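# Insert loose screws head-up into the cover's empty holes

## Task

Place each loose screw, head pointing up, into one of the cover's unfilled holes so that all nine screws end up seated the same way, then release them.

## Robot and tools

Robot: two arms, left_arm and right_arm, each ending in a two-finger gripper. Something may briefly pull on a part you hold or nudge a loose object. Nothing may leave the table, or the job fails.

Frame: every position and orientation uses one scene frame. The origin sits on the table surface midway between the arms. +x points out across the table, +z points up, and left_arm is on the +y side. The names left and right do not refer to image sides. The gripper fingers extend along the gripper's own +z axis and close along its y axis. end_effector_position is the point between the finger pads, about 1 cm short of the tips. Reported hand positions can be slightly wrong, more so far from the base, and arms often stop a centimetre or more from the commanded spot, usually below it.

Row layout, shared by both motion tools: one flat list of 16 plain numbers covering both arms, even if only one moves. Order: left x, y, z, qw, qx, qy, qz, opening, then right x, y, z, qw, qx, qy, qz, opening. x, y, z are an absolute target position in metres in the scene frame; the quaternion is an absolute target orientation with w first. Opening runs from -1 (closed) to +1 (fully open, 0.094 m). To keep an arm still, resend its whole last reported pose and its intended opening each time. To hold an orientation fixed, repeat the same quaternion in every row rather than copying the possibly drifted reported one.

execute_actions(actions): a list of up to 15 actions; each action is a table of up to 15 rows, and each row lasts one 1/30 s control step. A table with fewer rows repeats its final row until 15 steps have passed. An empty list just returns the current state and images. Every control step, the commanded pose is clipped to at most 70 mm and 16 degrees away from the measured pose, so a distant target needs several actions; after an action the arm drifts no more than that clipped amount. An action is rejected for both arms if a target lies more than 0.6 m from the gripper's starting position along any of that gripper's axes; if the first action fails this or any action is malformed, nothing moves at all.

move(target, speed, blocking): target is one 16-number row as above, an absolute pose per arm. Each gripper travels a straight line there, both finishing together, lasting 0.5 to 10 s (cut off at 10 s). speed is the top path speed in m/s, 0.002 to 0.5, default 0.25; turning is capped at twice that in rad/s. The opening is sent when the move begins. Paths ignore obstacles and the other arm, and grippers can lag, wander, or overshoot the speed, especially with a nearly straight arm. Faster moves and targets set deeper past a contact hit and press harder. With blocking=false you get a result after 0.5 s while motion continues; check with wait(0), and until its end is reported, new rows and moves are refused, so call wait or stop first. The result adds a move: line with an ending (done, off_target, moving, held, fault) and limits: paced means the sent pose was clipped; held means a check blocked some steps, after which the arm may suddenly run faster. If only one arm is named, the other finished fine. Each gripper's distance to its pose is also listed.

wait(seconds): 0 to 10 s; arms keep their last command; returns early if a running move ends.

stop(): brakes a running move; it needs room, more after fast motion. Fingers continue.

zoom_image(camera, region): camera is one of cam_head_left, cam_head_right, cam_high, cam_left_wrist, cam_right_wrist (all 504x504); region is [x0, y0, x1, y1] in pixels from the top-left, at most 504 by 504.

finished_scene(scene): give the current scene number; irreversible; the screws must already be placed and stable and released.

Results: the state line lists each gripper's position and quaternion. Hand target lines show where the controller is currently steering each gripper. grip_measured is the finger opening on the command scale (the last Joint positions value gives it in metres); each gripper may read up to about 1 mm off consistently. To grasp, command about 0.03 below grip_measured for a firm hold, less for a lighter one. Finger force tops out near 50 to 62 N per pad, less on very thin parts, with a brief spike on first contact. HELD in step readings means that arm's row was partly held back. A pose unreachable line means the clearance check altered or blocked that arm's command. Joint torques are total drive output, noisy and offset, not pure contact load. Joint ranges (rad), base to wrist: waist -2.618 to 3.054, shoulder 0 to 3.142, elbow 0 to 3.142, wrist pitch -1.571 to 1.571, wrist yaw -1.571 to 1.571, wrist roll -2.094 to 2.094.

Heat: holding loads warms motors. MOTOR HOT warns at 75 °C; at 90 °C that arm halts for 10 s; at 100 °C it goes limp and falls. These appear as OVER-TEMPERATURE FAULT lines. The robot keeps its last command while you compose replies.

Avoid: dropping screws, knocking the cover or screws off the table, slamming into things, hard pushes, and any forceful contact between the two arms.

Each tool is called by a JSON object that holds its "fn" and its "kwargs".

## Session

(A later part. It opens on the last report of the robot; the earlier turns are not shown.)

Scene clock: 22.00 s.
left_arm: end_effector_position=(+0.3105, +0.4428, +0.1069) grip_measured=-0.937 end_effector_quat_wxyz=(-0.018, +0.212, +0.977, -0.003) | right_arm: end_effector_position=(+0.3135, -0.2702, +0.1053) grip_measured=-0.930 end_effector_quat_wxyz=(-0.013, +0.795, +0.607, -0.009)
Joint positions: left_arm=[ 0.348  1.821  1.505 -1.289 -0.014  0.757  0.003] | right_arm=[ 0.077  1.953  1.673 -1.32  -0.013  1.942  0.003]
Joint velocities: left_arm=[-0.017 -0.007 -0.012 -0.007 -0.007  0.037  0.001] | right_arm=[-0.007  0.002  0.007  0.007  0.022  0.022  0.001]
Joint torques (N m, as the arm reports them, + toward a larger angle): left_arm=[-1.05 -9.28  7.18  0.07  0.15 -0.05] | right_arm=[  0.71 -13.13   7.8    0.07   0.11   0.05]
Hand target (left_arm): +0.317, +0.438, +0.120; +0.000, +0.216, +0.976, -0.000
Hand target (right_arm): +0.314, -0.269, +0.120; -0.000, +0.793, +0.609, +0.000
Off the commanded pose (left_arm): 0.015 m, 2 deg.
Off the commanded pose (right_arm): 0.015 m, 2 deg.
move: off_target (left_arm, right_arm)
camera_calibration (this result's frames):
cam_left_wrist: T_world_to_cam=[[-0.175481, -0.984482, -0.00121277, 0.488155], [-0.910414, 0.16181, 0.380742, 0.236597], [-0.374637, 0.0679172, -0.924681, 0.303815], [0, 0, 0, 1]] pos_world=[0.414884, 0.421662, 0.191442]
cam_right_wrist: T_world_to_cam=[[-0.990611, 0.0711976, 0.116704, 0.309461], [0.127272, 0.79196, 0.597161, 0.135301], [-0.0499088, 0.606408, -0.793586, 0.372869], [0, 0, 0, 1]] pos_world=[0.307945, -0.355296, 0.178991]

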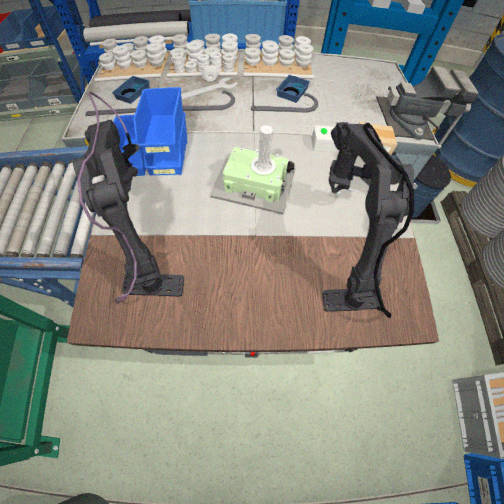

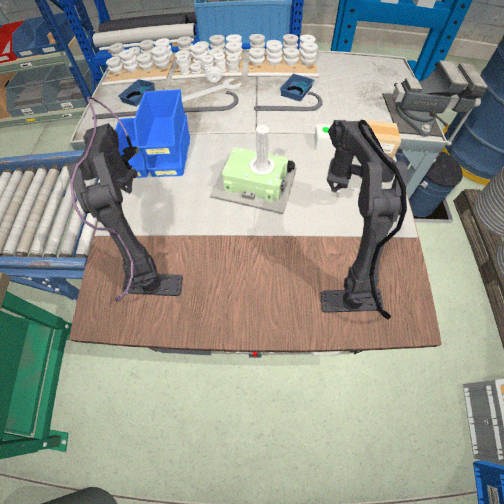

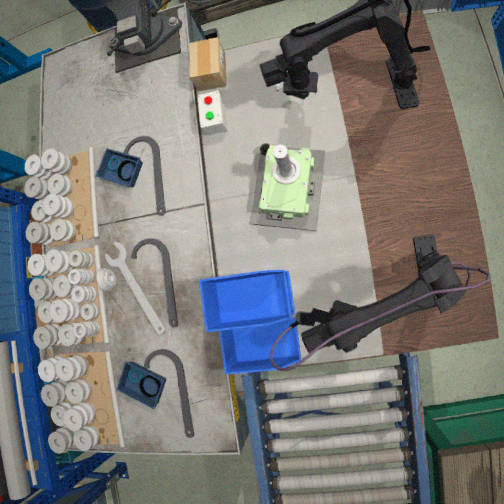

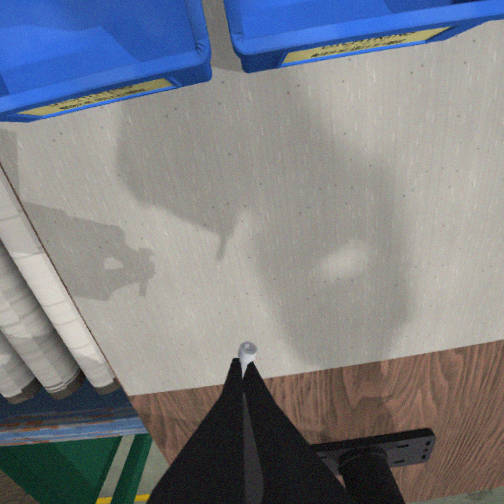

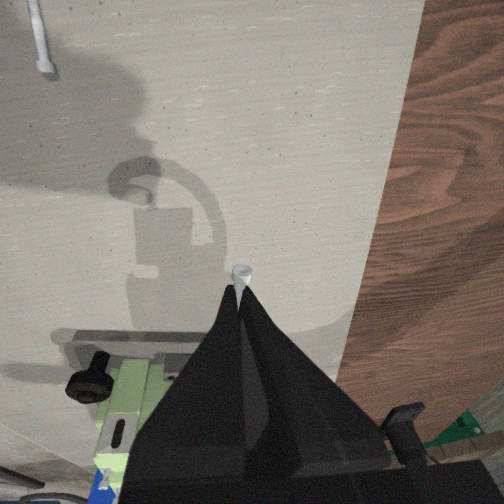

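{"fn": "move", "kwargs": {"target": [0.40,0.16,0.2,0.683,0.183,0.683,-0.183,-1, 0.36,-0.16,0.2,0.683,-0.183,0.683,0.183,-1], "speed": 0.15}}

{"fn": "move", "kwargs": {"target": [0.459,0.093,0.17,0.683,0.183,0.683,-0.183,-1, 0.404,-0.108,0.17,0.683,-0.183,0.683,0.183,-1], "speed": 0.08}}

Scene clock: 31.73 s.
left_arm: end_effector_position=(+0.4017, +0.1628, +0.2080) grip_measured=-0.937 end_effector_quat_wxyz=(+0.691, +0.182, +0.677, -0.180) | right_arm: end_effector_position=(+0.3559, -0.1588, +0.2076) grip_measured=-0.930 end_effector_quat_wxyz=(+0.686, -0.189, +0.678, +0.184)
Joint positions: left_arm=[-0.309  1.537  0.508  1.047  0.189  0.004  0.003] | right_arm=[ 0.21   1.523  0.504  1.029 -0.296 -0.007  0.003]
Joint velocities: left_arm=[-0.002 -0.012  0.007  0.081 -0.022  0.022 -0.   ] | right_arm=[ 0.002 -0.002 -0.007 -0.095  0.037 -0.066  0.   ]
Joint torques (N m, as the arm reports them, + toward a larger angle): left_arm=[-1.01 -4.64  3.95  2.13 -0.16 -0.1 ] | right_arm=[-0.56 -4.55  6.34  1.81 -0.05 -0.06]
Hand target (left_arm): +0.399, +0.161, +0.200; +0.685, +0.178, +0.682, -0.182
Hand target (right_arm): +0.359, -0.161, +0.201; +0.682, -0.190, +0.683, +0.182
Off the commanded pose (left_arm): 0.009 m, 1 deg.
Off the commanded pose (right_arm): 0.009 m, 1 deg.
move: done
camera_calibration (this result's frames):
cam_left_wrist: T_world_to_cam=[[-0.478344, -0.844288, 0.241587, 0.276926], [-0.399689, -0.0356449, -0.915957, 0.423165], [0.781943, -0.534703, -0.320402, -0.0417496], [0, 0, 0, 1]] pos_world=[0.334246, 0.226565, 0.307323]
cam_right_wrist: T_world_to_cam=[[0.420914, -0.884503, 0.201212, -0.340091], [-0.446358, -0.395066, -0.802925, 0.286868], [0.789681, 0.24815, -0.561093, -0.0152706], [0, 0, 0, 1]] pos_world=[0.283254, -0.18369, 0.290196]

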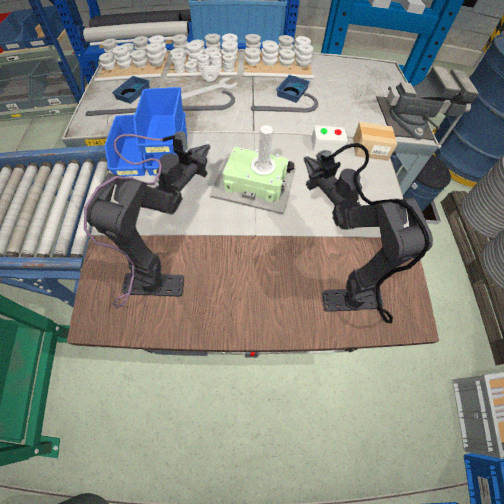

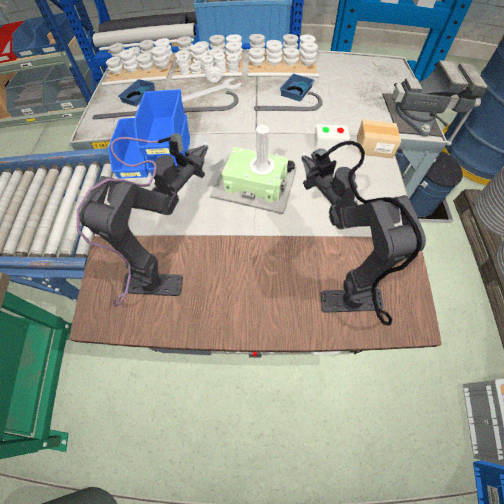

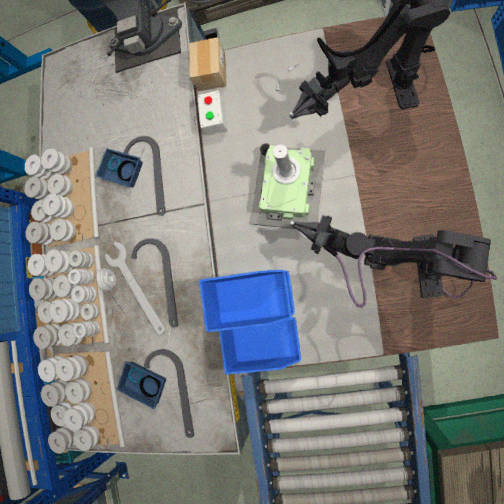

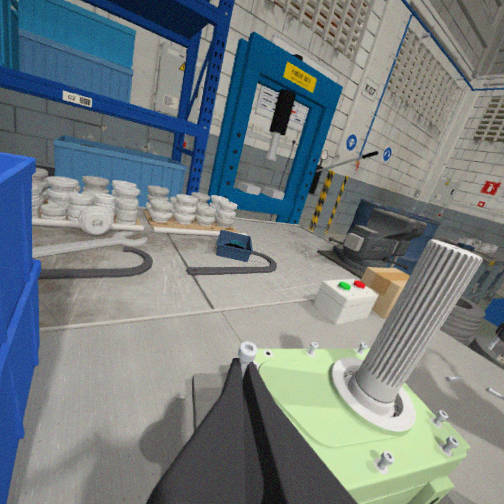

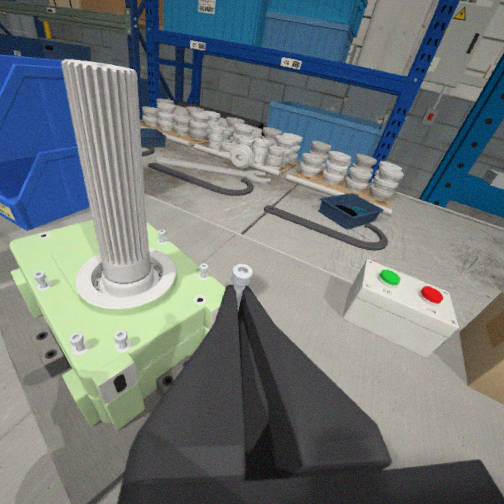

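Scene clock: 33.27 s.
left_arm: end_effector_position=(+0.4541, +0.0984, +0.1606) grip_measured=-0.937 end_effector_quat_wxyz=(+0.672, +0.188, +0.693, -0.181) | right_arm: end_effector_position=(+0.3998, -0.1127, +0.1687) grip_measured=-0.930 end_effector_quat_wxyz=(+0.680, -0.185, +0.686, +0.181)
Joint positions: left_arm=[-0.437  1.908  0.758  1.118  0.073  0.004  0.003] | right_arm=[ 0.326  1.844  0.675  1.16  -0.17  -0.005  0.003]
Joint velocities: left_arm=[-0.002  0.007  0.017  0.022 -0.007  0.022  0.001] | right_arm=[-0.012 -0.012 -0.002  0.007  0.081 -0.081  0.001]
Joint torques (N m, as the arm reports them, + toward a larger angle): left_arm=[-0.86 -7.42  6.8   2.14 -0.15 -0.06] | right_arm=[ 0.54 -7.47  7.39  1.87  0.05  0.05]
Hand target (left_arm): +0.458, +0.093, +0.171; +0.683, +0.183, +0.683, -0.183
Hand target (right_arm): +0.404, -0.109, +0.170; +0.683, -0.183, +0.683, +0.183
Off the commanded pose (left_arm): 0.012 m, 2 deg.
Off the commanded pose (right_arm): 0.006 m, 1 deg.
move: off_target (left_arm)
camera_calibration (this result's frames):
cam_left_wrist: T_world_to_cam=[[-0.476289, -0.843921, 0.246871, 0.257312], [-0.442133, -0.0128268, -0.896858, 0.412328], [0.760044, -0.536314, -0.367017, -0.114737], [0, 0, 0, 1]] pos_world=[0.392064, 0.160905, 0.264166]
cam_right_wrist: T_world_to_cam=[[0.415939, -0.887895, 0.196564, -0.307539], [-0.465587, -0.393588, -0.792664, 0.299586], [0.781168, 0.238182, -0.577101, -0.0782985], [0, 0, 0, 1]] pos_world=[0.328565, -0.136499, 0.252736]

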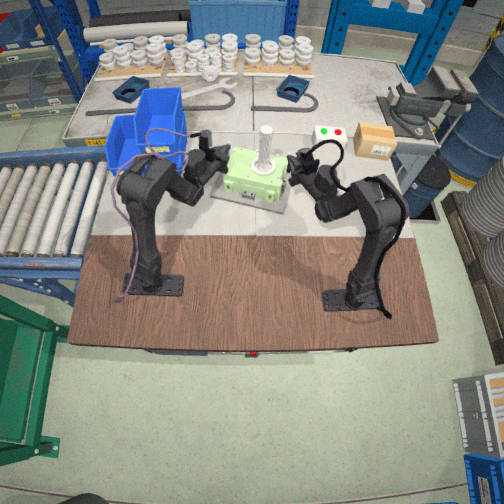

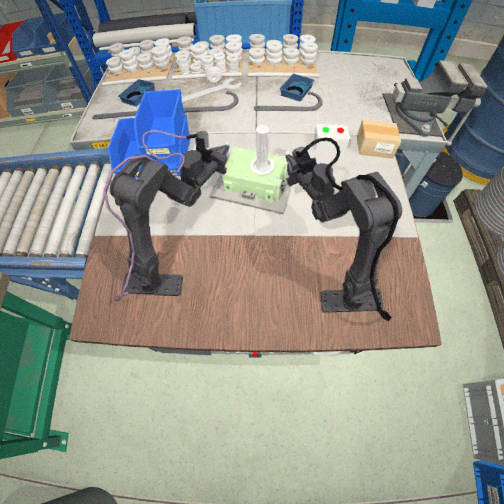

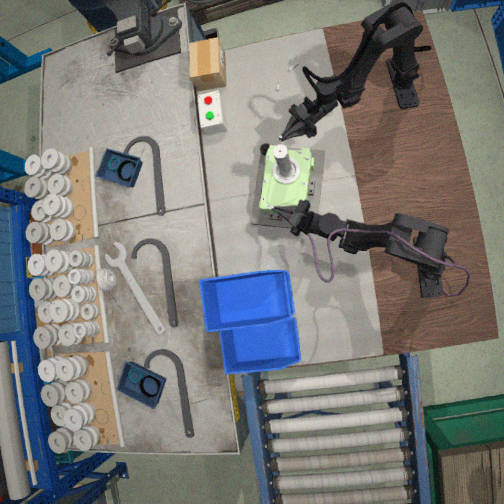

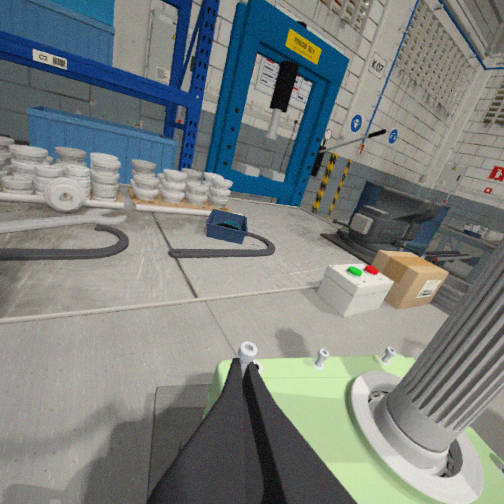

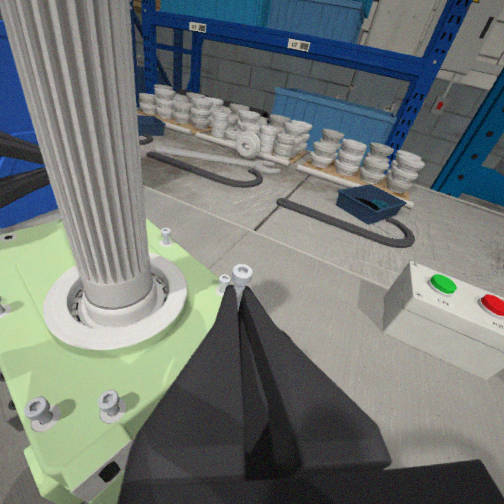

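{"fn": "zoom_image", "kwargs": {"camera": "cam_head_left", "region": [200, 120, 320, 220]}}

Region (200, 120, 320, 220) of cam_head_left's 504x504 image, scaled by 4.200, with more detail than that image has.

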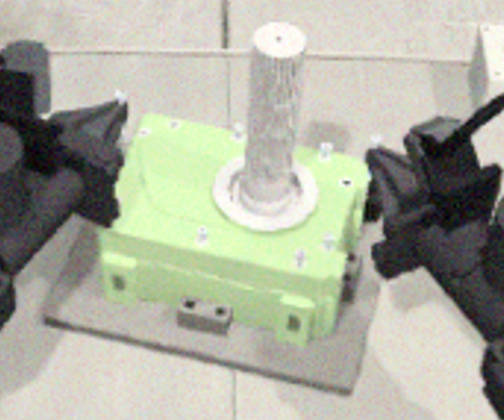

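{"fn": "move", "kwargs": {"target": [0.42,0.20,0.17,0.683,0.183,0.683,-0.183,-1, 0.36,-0.19,0.15,0.683,-0.183,0.683,0.183,-1], "speed": 0.1}}

Scene clock: 35.60 s.
left_arm: end_effector_position=(+0.4249, +0.1970, +0.1629) grip_measured=-0.937 end_effector_quat_wxyz=(+0.677, +0.182, +0.690, -0.180) | right_arm: end_effector_position=(+0.3634, -0.1874, +0.1428) grip_measured=-0.930 end_effector_quat_wxyz=(+0.678, -0.184, +0.689, +0.182)
Joint positions: left_arm=[-0.162  1.742  0.509  1.213  0.338  0.004  0.003] | right_arm=[ 0.104  1.806  0.432  1.357 -0.39  -0.005  0.003]
Joint velocities: left_arm=[-0.012  0.012 -0.002 -0.051 -0.11   0.051 -0.   ] | right_arm=[ 0.002 -0.002  0.017  0.051  0.022 -0.007 -0.   ]
Joint torques (N m, as the arm reports them, + toward a larger angle): left_arm=[ 0.8  -8.02  3.05  2.11  0.13 -0.04] | right_arm=[-0.42 -9.77  3.33  1.81 -0.07  0.03]
Hand target (left_arm): +0.420, +0.199, +0.169; +0.683, +0.183, +0.683, -0.183
Hand target (right_arm): +0.359, -0.189, +0.150; +0.683, -0.183, +0.683, +0.183
Off the commanded pose (left_arm): 0.009 m, 1 deg.
Off the commanded pose (right_arm): 0.008 m, 1 deg.
move: done
camera_calibration (this result's frames):
cam_left_wrist: T_world_to_cam=[[-0.470997, -0.845687, 0.250951, 0.323401], [-0.432884, -0.0262936, -0.901066, 0.402155], [0.768618, -0.533032, -0.3537, -0.0452363], [0, 0, 0, 1]] pos_world=[0.361177, 0.259958, 0.26521]
cam_right_wrist: T_world_to_cam=[[0.415937, -0.888841, 0.192243, -0.353158], [-0.473287, -0.39209, -0.788838, 0.235209], [0.776528, 0.237121, -0.583762, -0.0445581], [0, 0, 0, 1]] pos_world=[0.292813, -0.211113, 0.227422]

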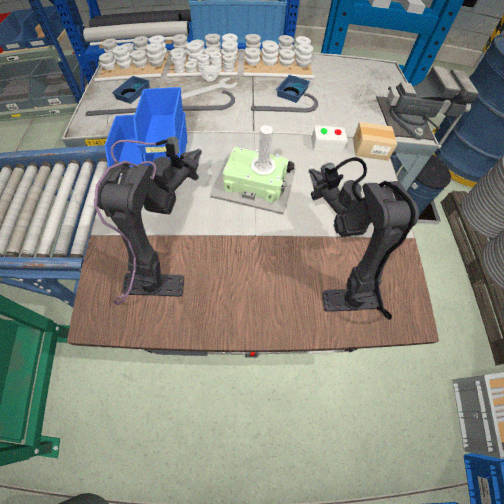

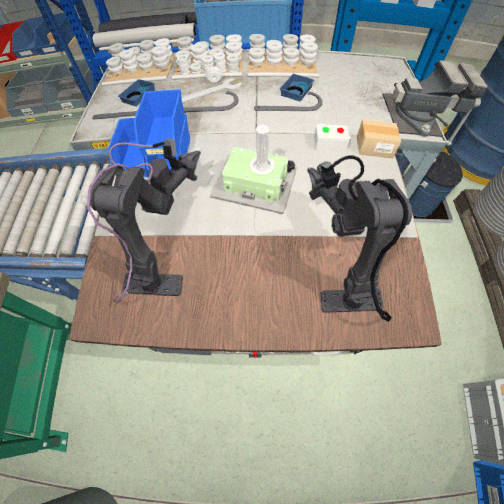

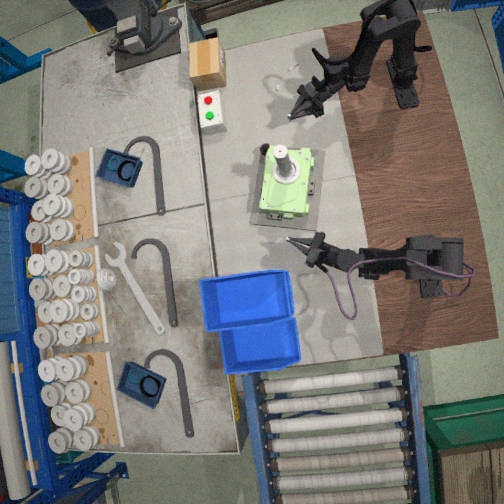

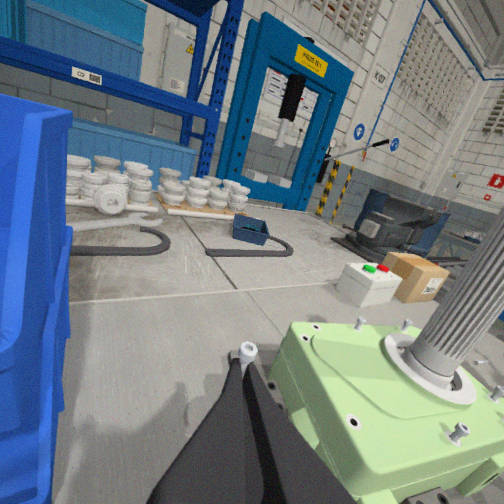

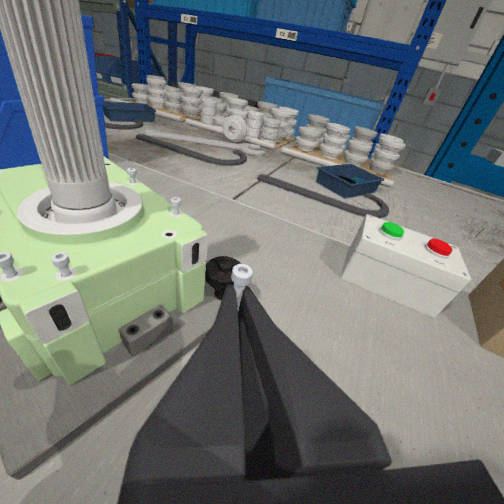

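{"fn": "move", "kwargs": {"target": [0.480,0.091,0.165,0.683,0.183,0.683,-0.183,-1, 0.429,-0.093,0.16,0.683,-0.183,0.683,0.183,-1], "speed": 0.08}}

{"fn": "zoom_image", "kwargs": {"camera": "cam_head_left", "region": [200, 120, 320, 220]}}

{"fn": "zoom_image", "kwargs": {"camera": "cam_high", "region": [240, 120, 340, 240]}}

Scene clock: 38.07 s.
left_arm: end_effector_position=(+0.4752, +0.0960, +0.1626) grip_measured=-0.937 end_effector_quat_wxyz=(+0.681, +0.186, +0.684, -0.183) | right_arm: end_effector_position=(+0.4254, -0.0978, +0.1661) grip_measured=-0.930 end_effector_quat_wxyz=(+0.690, -0.184, +0.676, +0.182)
Joint positions: left_arm=[-0.416  1.979  0.841  1.133  0.094  0.004  0.003] | right_arm=[ 0.341  1.957  0.793  1.182 -0.155 -0.005  0.003]
Joint velocities: left_arm=[ 0.007 -0.012 -0.002  0.022 -0.007 -0.022 -0.001] | right_arm=[-0.007  0.002  0.017 -0.051 -0.037  0.037  0.001]
Joint torques (N m, as the arm reports them, + toward a larger angle): left_arm=[-0.77 -7.87  6.81  1.87 -0.14 -0.06] | right_arm=[ 0.42 -8.45  7.35  1.7   0.06  0.05]
Hand target (left_arm): +0.480, +0.091, +0.166; +0.683, +0.183, +0.683, -0.183
Hand target (right_arm): +0.430, -0.094, +0.160; +0.683, -0.183, +0.683, +0.183
Off the commanded pose (left_arm): 0.007 m, 0 deg.
Off the commanded pose (right_arm): 0.009 m, 1 deg.
move: done
camera_calibration (this result's frames):
cam_left_wrist: T_world_to_cam=[[-0.482671, -0.840747, 0.245301, 0.26778], [-0.419921, -0.02363, -0.907253, 0.415534], [0.768567, -0.540912, -0.341642, -0.139047], [0, 0, 0, 1]] pos_world=[0.410608, 0.159742, 0.263803]
cam_right_wrist: T_world_to_cam=[[0.411081, -0.889748, 0.198395, -0.302883], [-0.44591, -0.386081, -0.80753, 0.310219], [0.795095, 0.243494, -0.555458, -0.112347], [0, 0, 0, 1]] pos_world=[0.352166, -0.122364, 0.248198]

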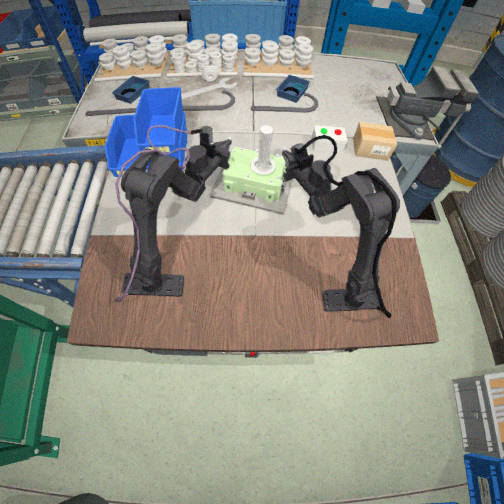

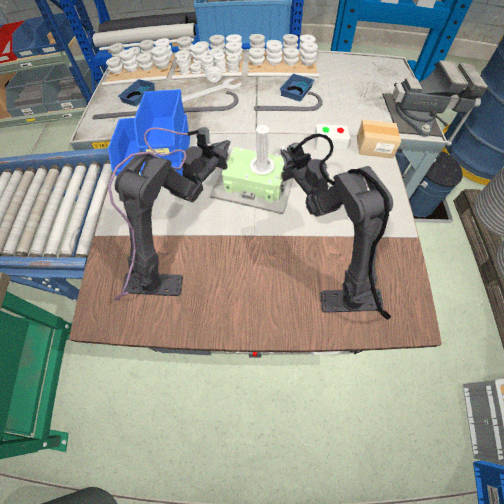

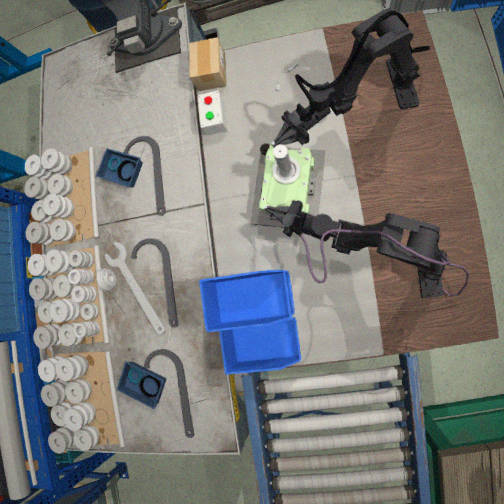

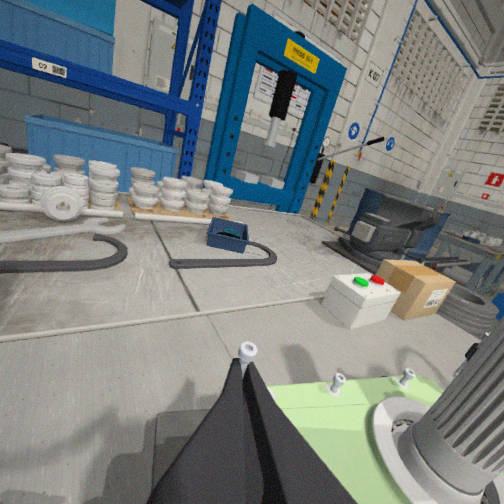

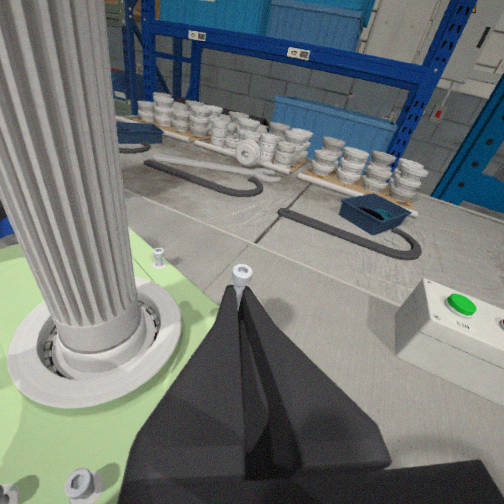

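Region (200, 120, 320, 220) of cam_head_left's 504x504 image, scaled by 4.200, with more detail than that image has.

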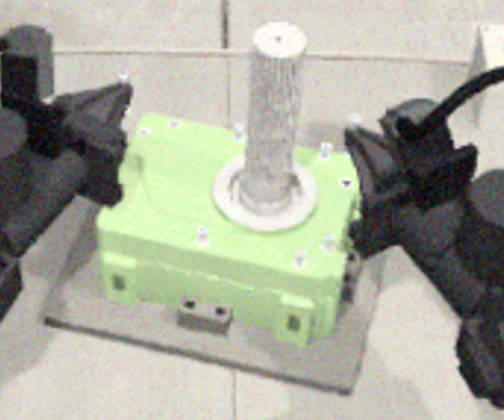

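Region (240, 120, 340, 240) of cam_high's 504x504 image, scaled by 4.200, with more detail than that image has.

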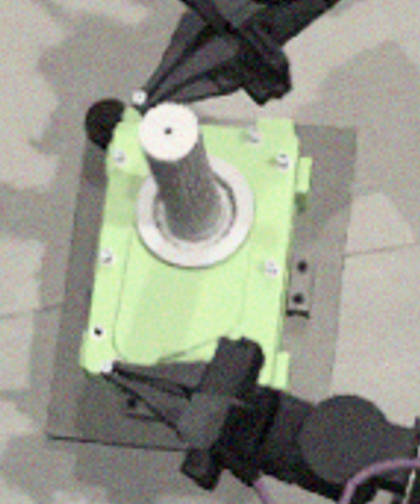

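{"fn": "move", "kwargs": {"target": [0.485,0.086,0.15,0.683,0.183,0.683,-0.183,-1, 0.433,-0.088,0.14,0.683,-0.183,0.683,0.183,-1], "speed": 0.03}}

{"fn": "zoom_image", "kwargs": {"camera": "cam_head_left", "region": [210, 125, 310, 185]}}

{"fn": "zoom_image", "kwargs": {"camera": "cam_head_right", "region": [210, 125, 310, 185]}}

Scene clock: 39.43 s.
left_arm: end_effector_position=(+0.4819, +0.0944, +0.1425) grip_measured=-0.937 end_effector_quat_wxyz=(+0.674, +0.185, +0.692, -0.179) | right_arm: end_effector_position=(+0.4295, -0.0930, +0.1440) grip_measured=-0.930 end_effector_quat_wxyz=(+0.685, -0.184, +0.682, +0.181)
Joint positions: left_arm=[-0.416  2.046  0.862  1.156  0.086  0.003  0.003] | right_arm=[ 0.351  2.038  0.806  1.235 -0.143 -0.004  0.003]
Joint velocities: left_arm=[-0.012  0.022  0.007 -0.007  0.007 -0.022 -0.   ] | right_arm=[ 0.007  0.007 -0.007  0.051  0.037  0.022 -0.001]
Joint torques (N m, as the arm reports them, + toward a larger angle): left_arm=[-1.32 -8.16  6.57  2.12 -0.16 -0.06] | right_arm=[ 0.61 -8.72  6.92  1.83  0.08  0.03]
Hand target (left_arm): +0.485, +0.086, +0.150; +0.683, +0.183, +0.683, -0.183
Hand target (right_arm): +0.433, -0.088, +0.140; +0.683, -0.183, +0.683, +0.183
Off the commanded pose (left_arm): 0.012 m, 2 deg.
Off the commanded pose (right_arm): 0.007 m, 0 deg.
move: off_target (left_arm)
camera_calibration (this result's frames):
cam_left_wrist: T_world_to_cam=[[-0.471055, -0.846514, 0.248035, 0.269144], [-0.438661, -0.0191526, -0.898448, 0.407432], [0.7653, -0.532021, -0.362311, -0.148271], [0, 0, 0, 1]] pos_world=[0.418978, 0.156754, 0.245579]
cam_right_wrist: T_world_to_cam=[[0.412179, -0.8897, 0.196321, -0.296098], [-0.457981, -0.388597, -0.799529, 0.299838], [0.787631, 0.239638, -0.567637, -0.124451], [0, 0, 0, 1]] pos_world=[0.357387, -0.117099, 0.227217]

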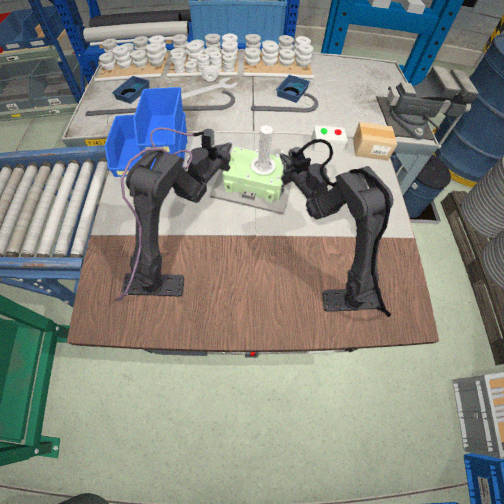

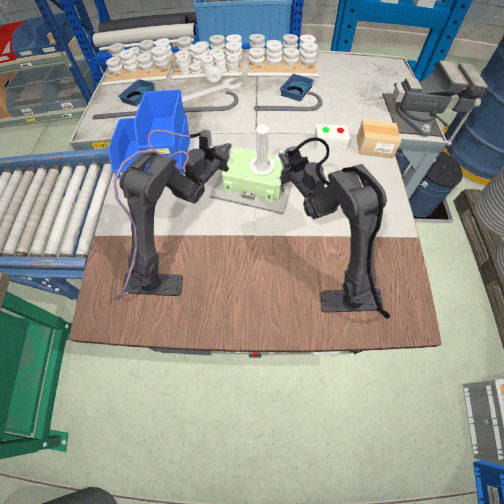

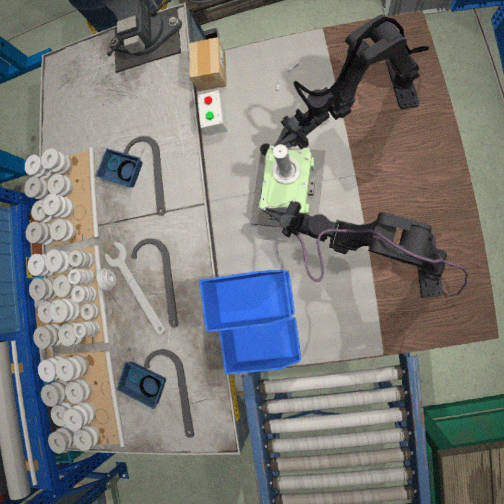

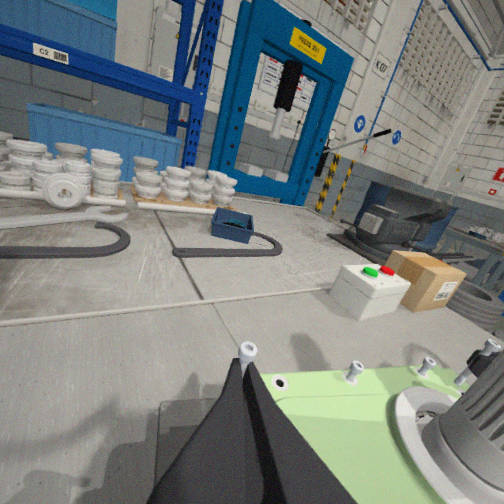

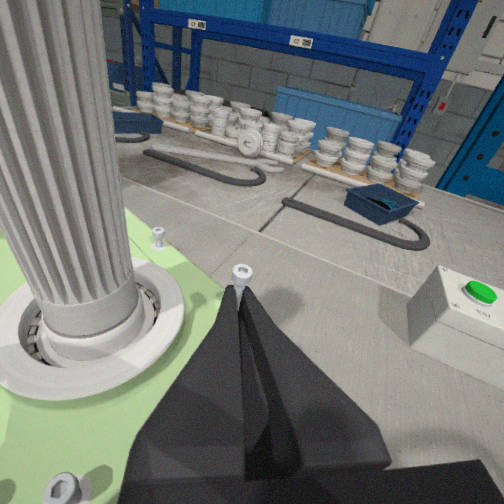

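Region (210, 125, 310, 185) of cam_head_left's 504x504 image, scaled by 5.040, with more detail than that image has; it fills the top 302 rows of this view, and the rest is white.

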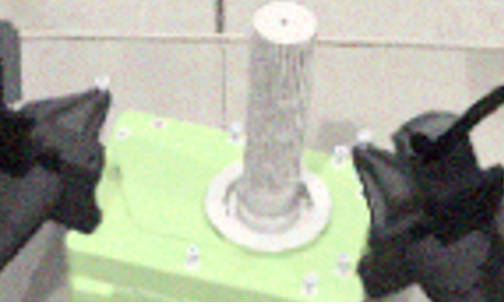

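Region (210, 125, 310, 185) of cam_head_right's 504x504 image, scaled by 5.040, with more detail than that image has; it fills the top 302 rows of this view, and the rest is white.

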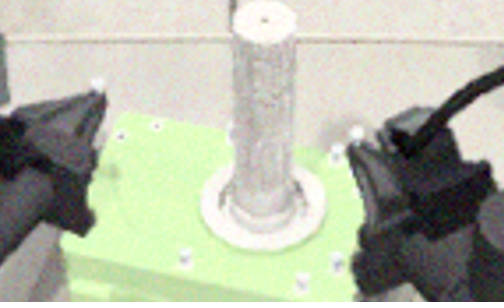

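{"fn": "move", "kwargs": {"target": [0.485,0.078,0.15,0.683,0.183,0.683,-0.183,-1, 0.433,-0.088,0.115,0.683,-0.183,0.683,0.183,-1], "speed": 0.015}}

{"fn": "zoom_image", "kwargs": {"camera": "cam_head_left", "region": [210, 125, 310, 185]}}

{"fn": "zoom_image", "kwargs": {"camera": "cam_left_wrist", "region": [380, 300, 504, 424]}}

Scene clock: 41.93 s.
left_arm: end_effector_position=(+0.4816, +0.0854, +0.1449) grip_measured=-0.937 end_effector_quat_wxyz=(+0.678, +0.183, +0.689, -0.178) | right_arm: end_effector_position=(+0.4296, -0.0930, +0.1494) grip_measured=-0.930 end_effector_quat_wxyz=(+0.714, -0.175, +0.650, +0.190)
Joint positions: left_arm=[-0.441  2.054  0.878  1.159  0.057  0.003  0.003] | right_arm=[ 0.351  2.103  0.806  1.391 -0.143  0.009  0.003]
Joint velocities: left_arm=[-0.012  0.012 -0.007 -0.007 -0.11   0.007 -0.   ] | right_arm=[ 0.002  0.012 -0.002  0.022 -0.022 -0.037 -0.001]
Joint torques (N m, as the arm reports them, + toward a larger angle): left_arm=[-0.9  -8.16  6.6   2.03 -0.06 -0.05] | right_arm=[ 0.57 -7.05  5.26  1.25  0.06 -0.12]
Hand target (left_arm): +0.485, +0.078, +0.150; +0.683, +0.183, +0.683, -0.183
Hand target (right_arm): +0.430, -0.089, +0.116; +0.683, -0.183, +0.683, +0.183
Off the commanded pose (left_arm): 0.010 m, 1 deg.
Off the commanded pose (right_arm): 0.035 m, 5 deg.
move: off_target (right_arm)
camera_calibration (this result's frames):
cam_left_wrist: T_world_to_cam=[[-0.469788, -0.847569, 0.246833, 0.260472], [-0.430266, -0.024307, -0.902375, 0.406334], [0.770825, -0.530129, -0.353261, -0.156108], [0, 0, 0, 1]] pos_world=[0.417531, 0.147888, 0.247226]
cam_right_wrist: T_world_to_cam=[[0.397563, -0.898239, 0.187378, -0.2904], [-0.394092, -0.351568, -0.849171, 0.28755], [0.828635, 0.263754, -0.493759, -0.147825], [0, 0, 0, 1]] pos_world=[0.351266, -0.120766, 0.225603]

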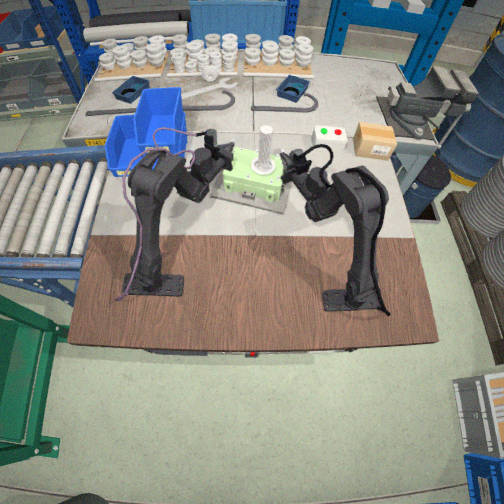

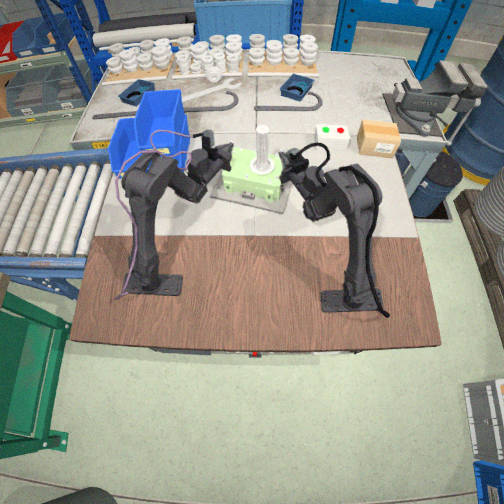

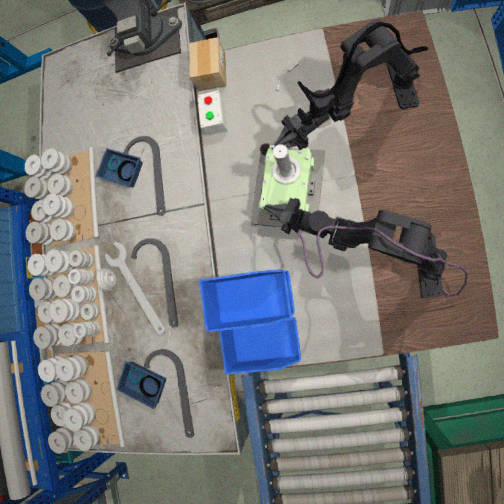

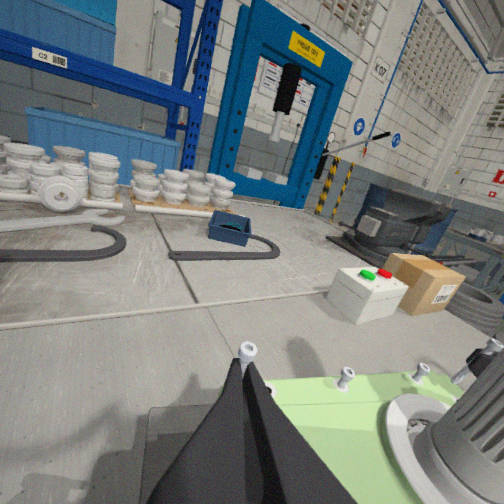

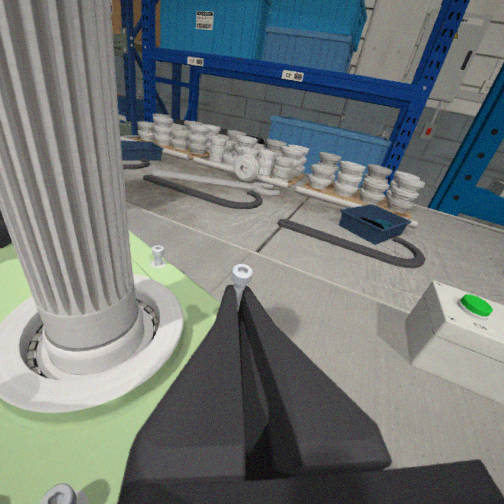

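Region (210, 125, 310, 185) of cam_head_left's 504x504 image, scaled by 5.040, with more detail than that image has; it fills the top 302 rows of this view, and the rest is white.

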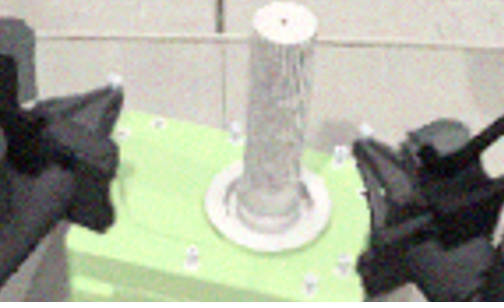

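Region (380, 300, 504, 424) of cam_left_wrist's 504x504 image, scaled by 4.065, with more detail than that image has.

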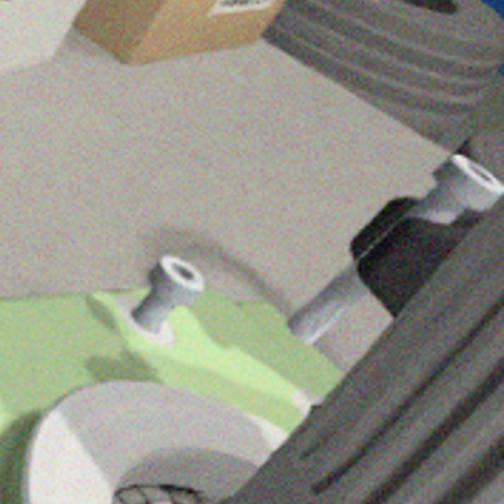

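{"fn": "move", "kwargs": {"target": [0.47,0.11,0.18,0.683,0.183,0.683,-0.183,-1, 0.42,-0.12,0.18,0.683,-0.183,0.683,0.183,-1], "speed": 0.06}}

{"fn": "move", "kwargs": {"target": [0.487,0.13,0.16,0.542,0.455,0.542,-0.455,-1, 0.437,-0.14,0.16,0.542,-0.455,0.542,0.455,-1], "speed": 0.1}}

Scene clock: 43.47 s.
left_arm: end_effector_position=(+0.4729, +0.1050, +0.1788) grip_measured=-0.937 end_effector_quat_wxyz=(+0.686, +0.183, +0.680, -0.182) | right_arm: end_effector_position=(+0.4228, -0.1162, +0.1782) grip_measured=-0.930 end_effector_quat_wxyz=(+0.686, -0.181, +0.680, +0.185)
Joint positions: left_arm=[-0.399  1.92   0.827  1.101  0.105  0.003  0.003] | right_arm=[ 0.292  1.883  0.767  1.125 -0.204  0.005  0.003]
Joint velocities: left_arm=[-0.012 -0.037 -0.012 -0.007 -0.022 -0.022 -0.   ] | right_arm=[ 0.007  0.007  0.002 -0.081 -0.037  0.037 -0.001]
Joint torques (N m, as the arm reports them, + toward a larger angle): left_arm=[ 0.94 -9.92  3.59  1.83  0.12 -0.04] | right_arm=[ -0.41 -11.69   4.76   1.66  -0.08  -0.06]
Hand target (left_arm): +0.470, +0.110, +0.180; +0.683, +0.183, +0.683, -0.183
Hand target (right_arm): +0.420, -0.120, +0.180; +0.683, -0.183, +0.683, +0.183
Off the commanded pose (left_arm): 0.006 m, 1 deg.
Off the commanded pose (right_arm): 0.005 m, 1 deg.
move: done
camera_calibration (this result's frames):
cam_left_wrist: T_world_to_cam=[[-0.480295, -0.842133, 0.245211, 0.269275], [-0.409522, -0.0319165, -0.911742, 0.426235], [0.775634, -0.538325, -0.329543, -0.132695], [0, 0, 0, 1]] pos_world=[0.406807, 0.168937, 0.278858]
cam_right_wrist: T_world_to_cam=[[0.413747, -0.890727, 0.188197, -0.320048], [-0.456487, -0.381835, -0.80363, 0.315978], [0.787676, 0.24659, -0.564589, -0.0939224], [0, 0, 0, 1]] pos_world=[0.350639, -0.141263, 0.261134]

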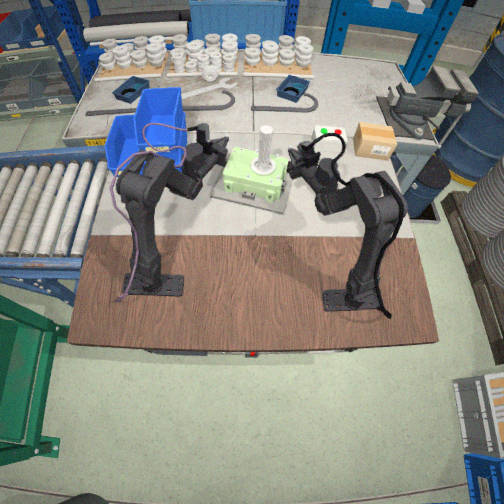

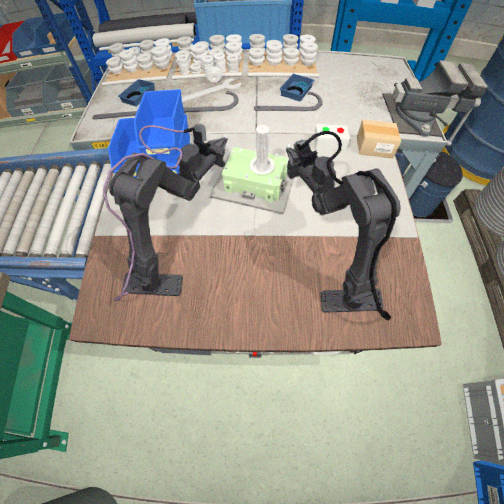

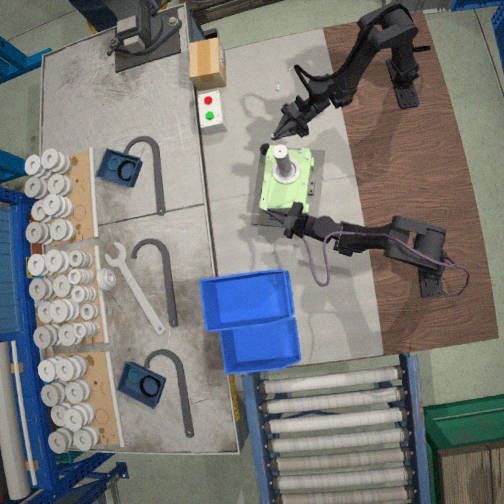

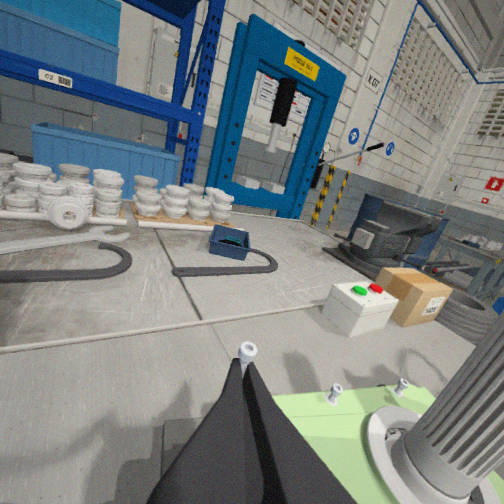

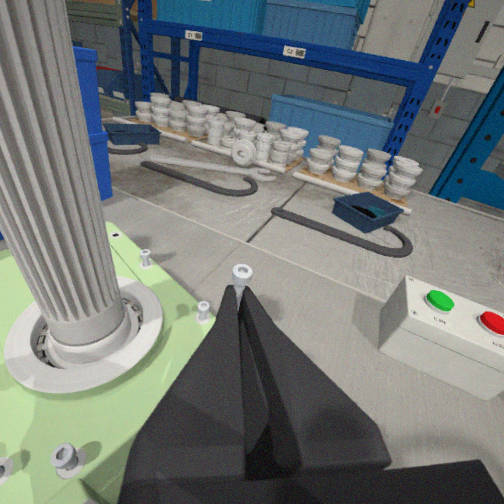

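Scene clock: 48.30 s.
left_arm: end_effector_position=(+0.4823, +0.1231, +0.1578) grip_measured=-0.937 end_effector_quat_wxyz=(+0.543, +0.455, +0.541, -0.453) | right_arm: end_effector_position=(+0.4315, -0.1377, +0.1643) grip_measured=-0.930 end_effector_quat_wxyz=(+0.548, -0.459, +0.536, +0.450)
Joint positions: left_arm=[-0.061  2.266  1.32   0.947  1.317  0.003  0.003] | right_arm=[-0.034  2.247  1.302  0.976 -1.402  0.01   0.003]
Joint velocities: left_arm=[ 0.002 -0.042  0.002 -0.037 -0.051 -0.022 -0.001] | right_arm=[-0.012 -0.002  0.007 -0.022  0.051  0.095  0.   ]
Joint torques (N m, as the arm reports them, + toward a larger angle): left_arm=[  1.11 -10.17   7.15   1.28   0.12  -0.06] | right_arm=[ -0.54 -11.77   7.66   1.1   -0.02  -0.01]
Hand target (left_arm): +0.488, +0.128, +0.160; +0.542, +0.455, +0.541, -0.454
Hand target (right_arm): +0.436, -0.141, +0.159; +0.542, -0.454, +0.541, +0.455
Off the commanded pose (left_arm): 0.009 m, 0 deg.
Off the commanded pose (right_arm): 0.007 m, 1 deg.
move: done
camera_calibration (this result's frames):
cam_left_wrist: T_world_to_cam=[[-0.953676, -0.174433, 0.245103, 0.44036], [-0.28861, 0.300576, -0.909043, 0.31187], [0.0848949, -0.937671, -0.336995, 0.246375], [0, 0, 0, 1]] pos_world=[0.489054, 0.214091, 0.258596]
cam_right_wrist: T_world_to_cam=[[0.943452, -0.255126, 0.211681, -0.485009], [0.0166985, -0.601154, -0.798959, 0.0653756], [0.331087, 0.757314, -0.5629, 0.163714], [0, 0, 0, 1]] pos_world=[0.402287, -0.20842, 0.247054]

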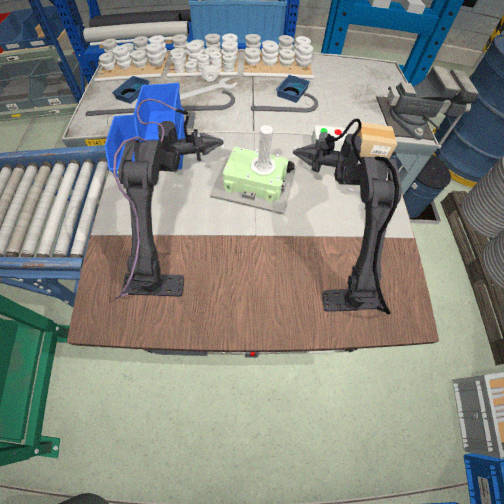

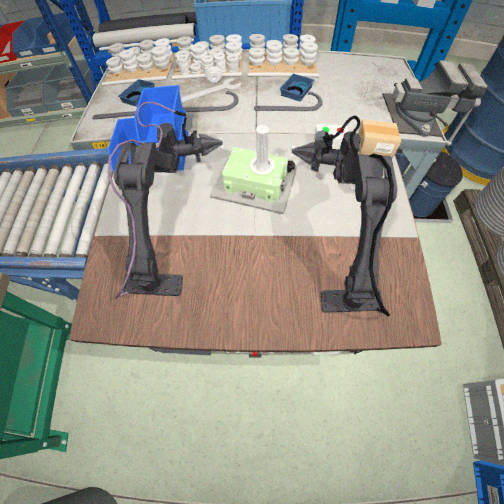

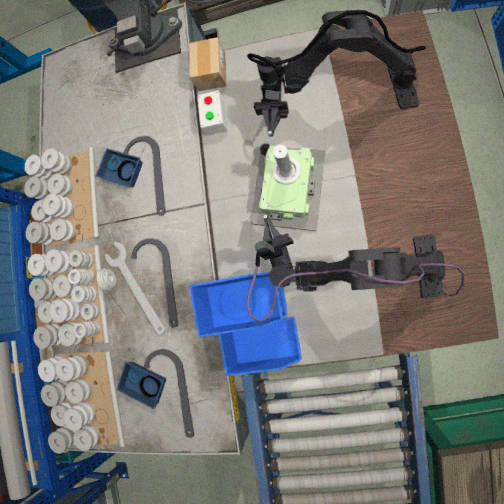

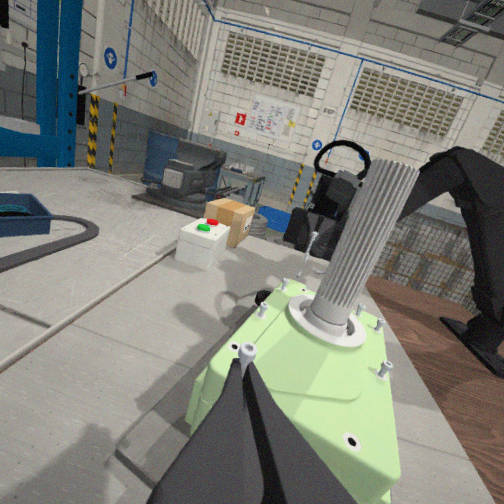

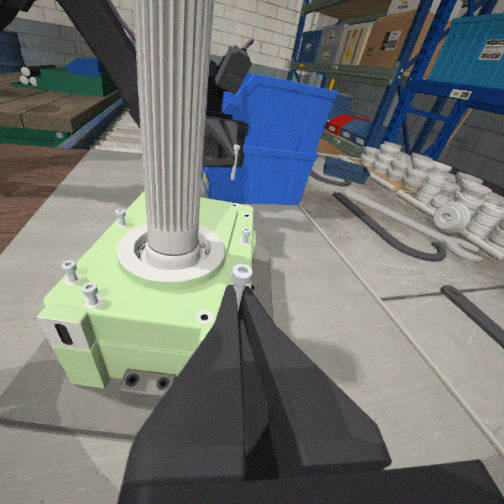

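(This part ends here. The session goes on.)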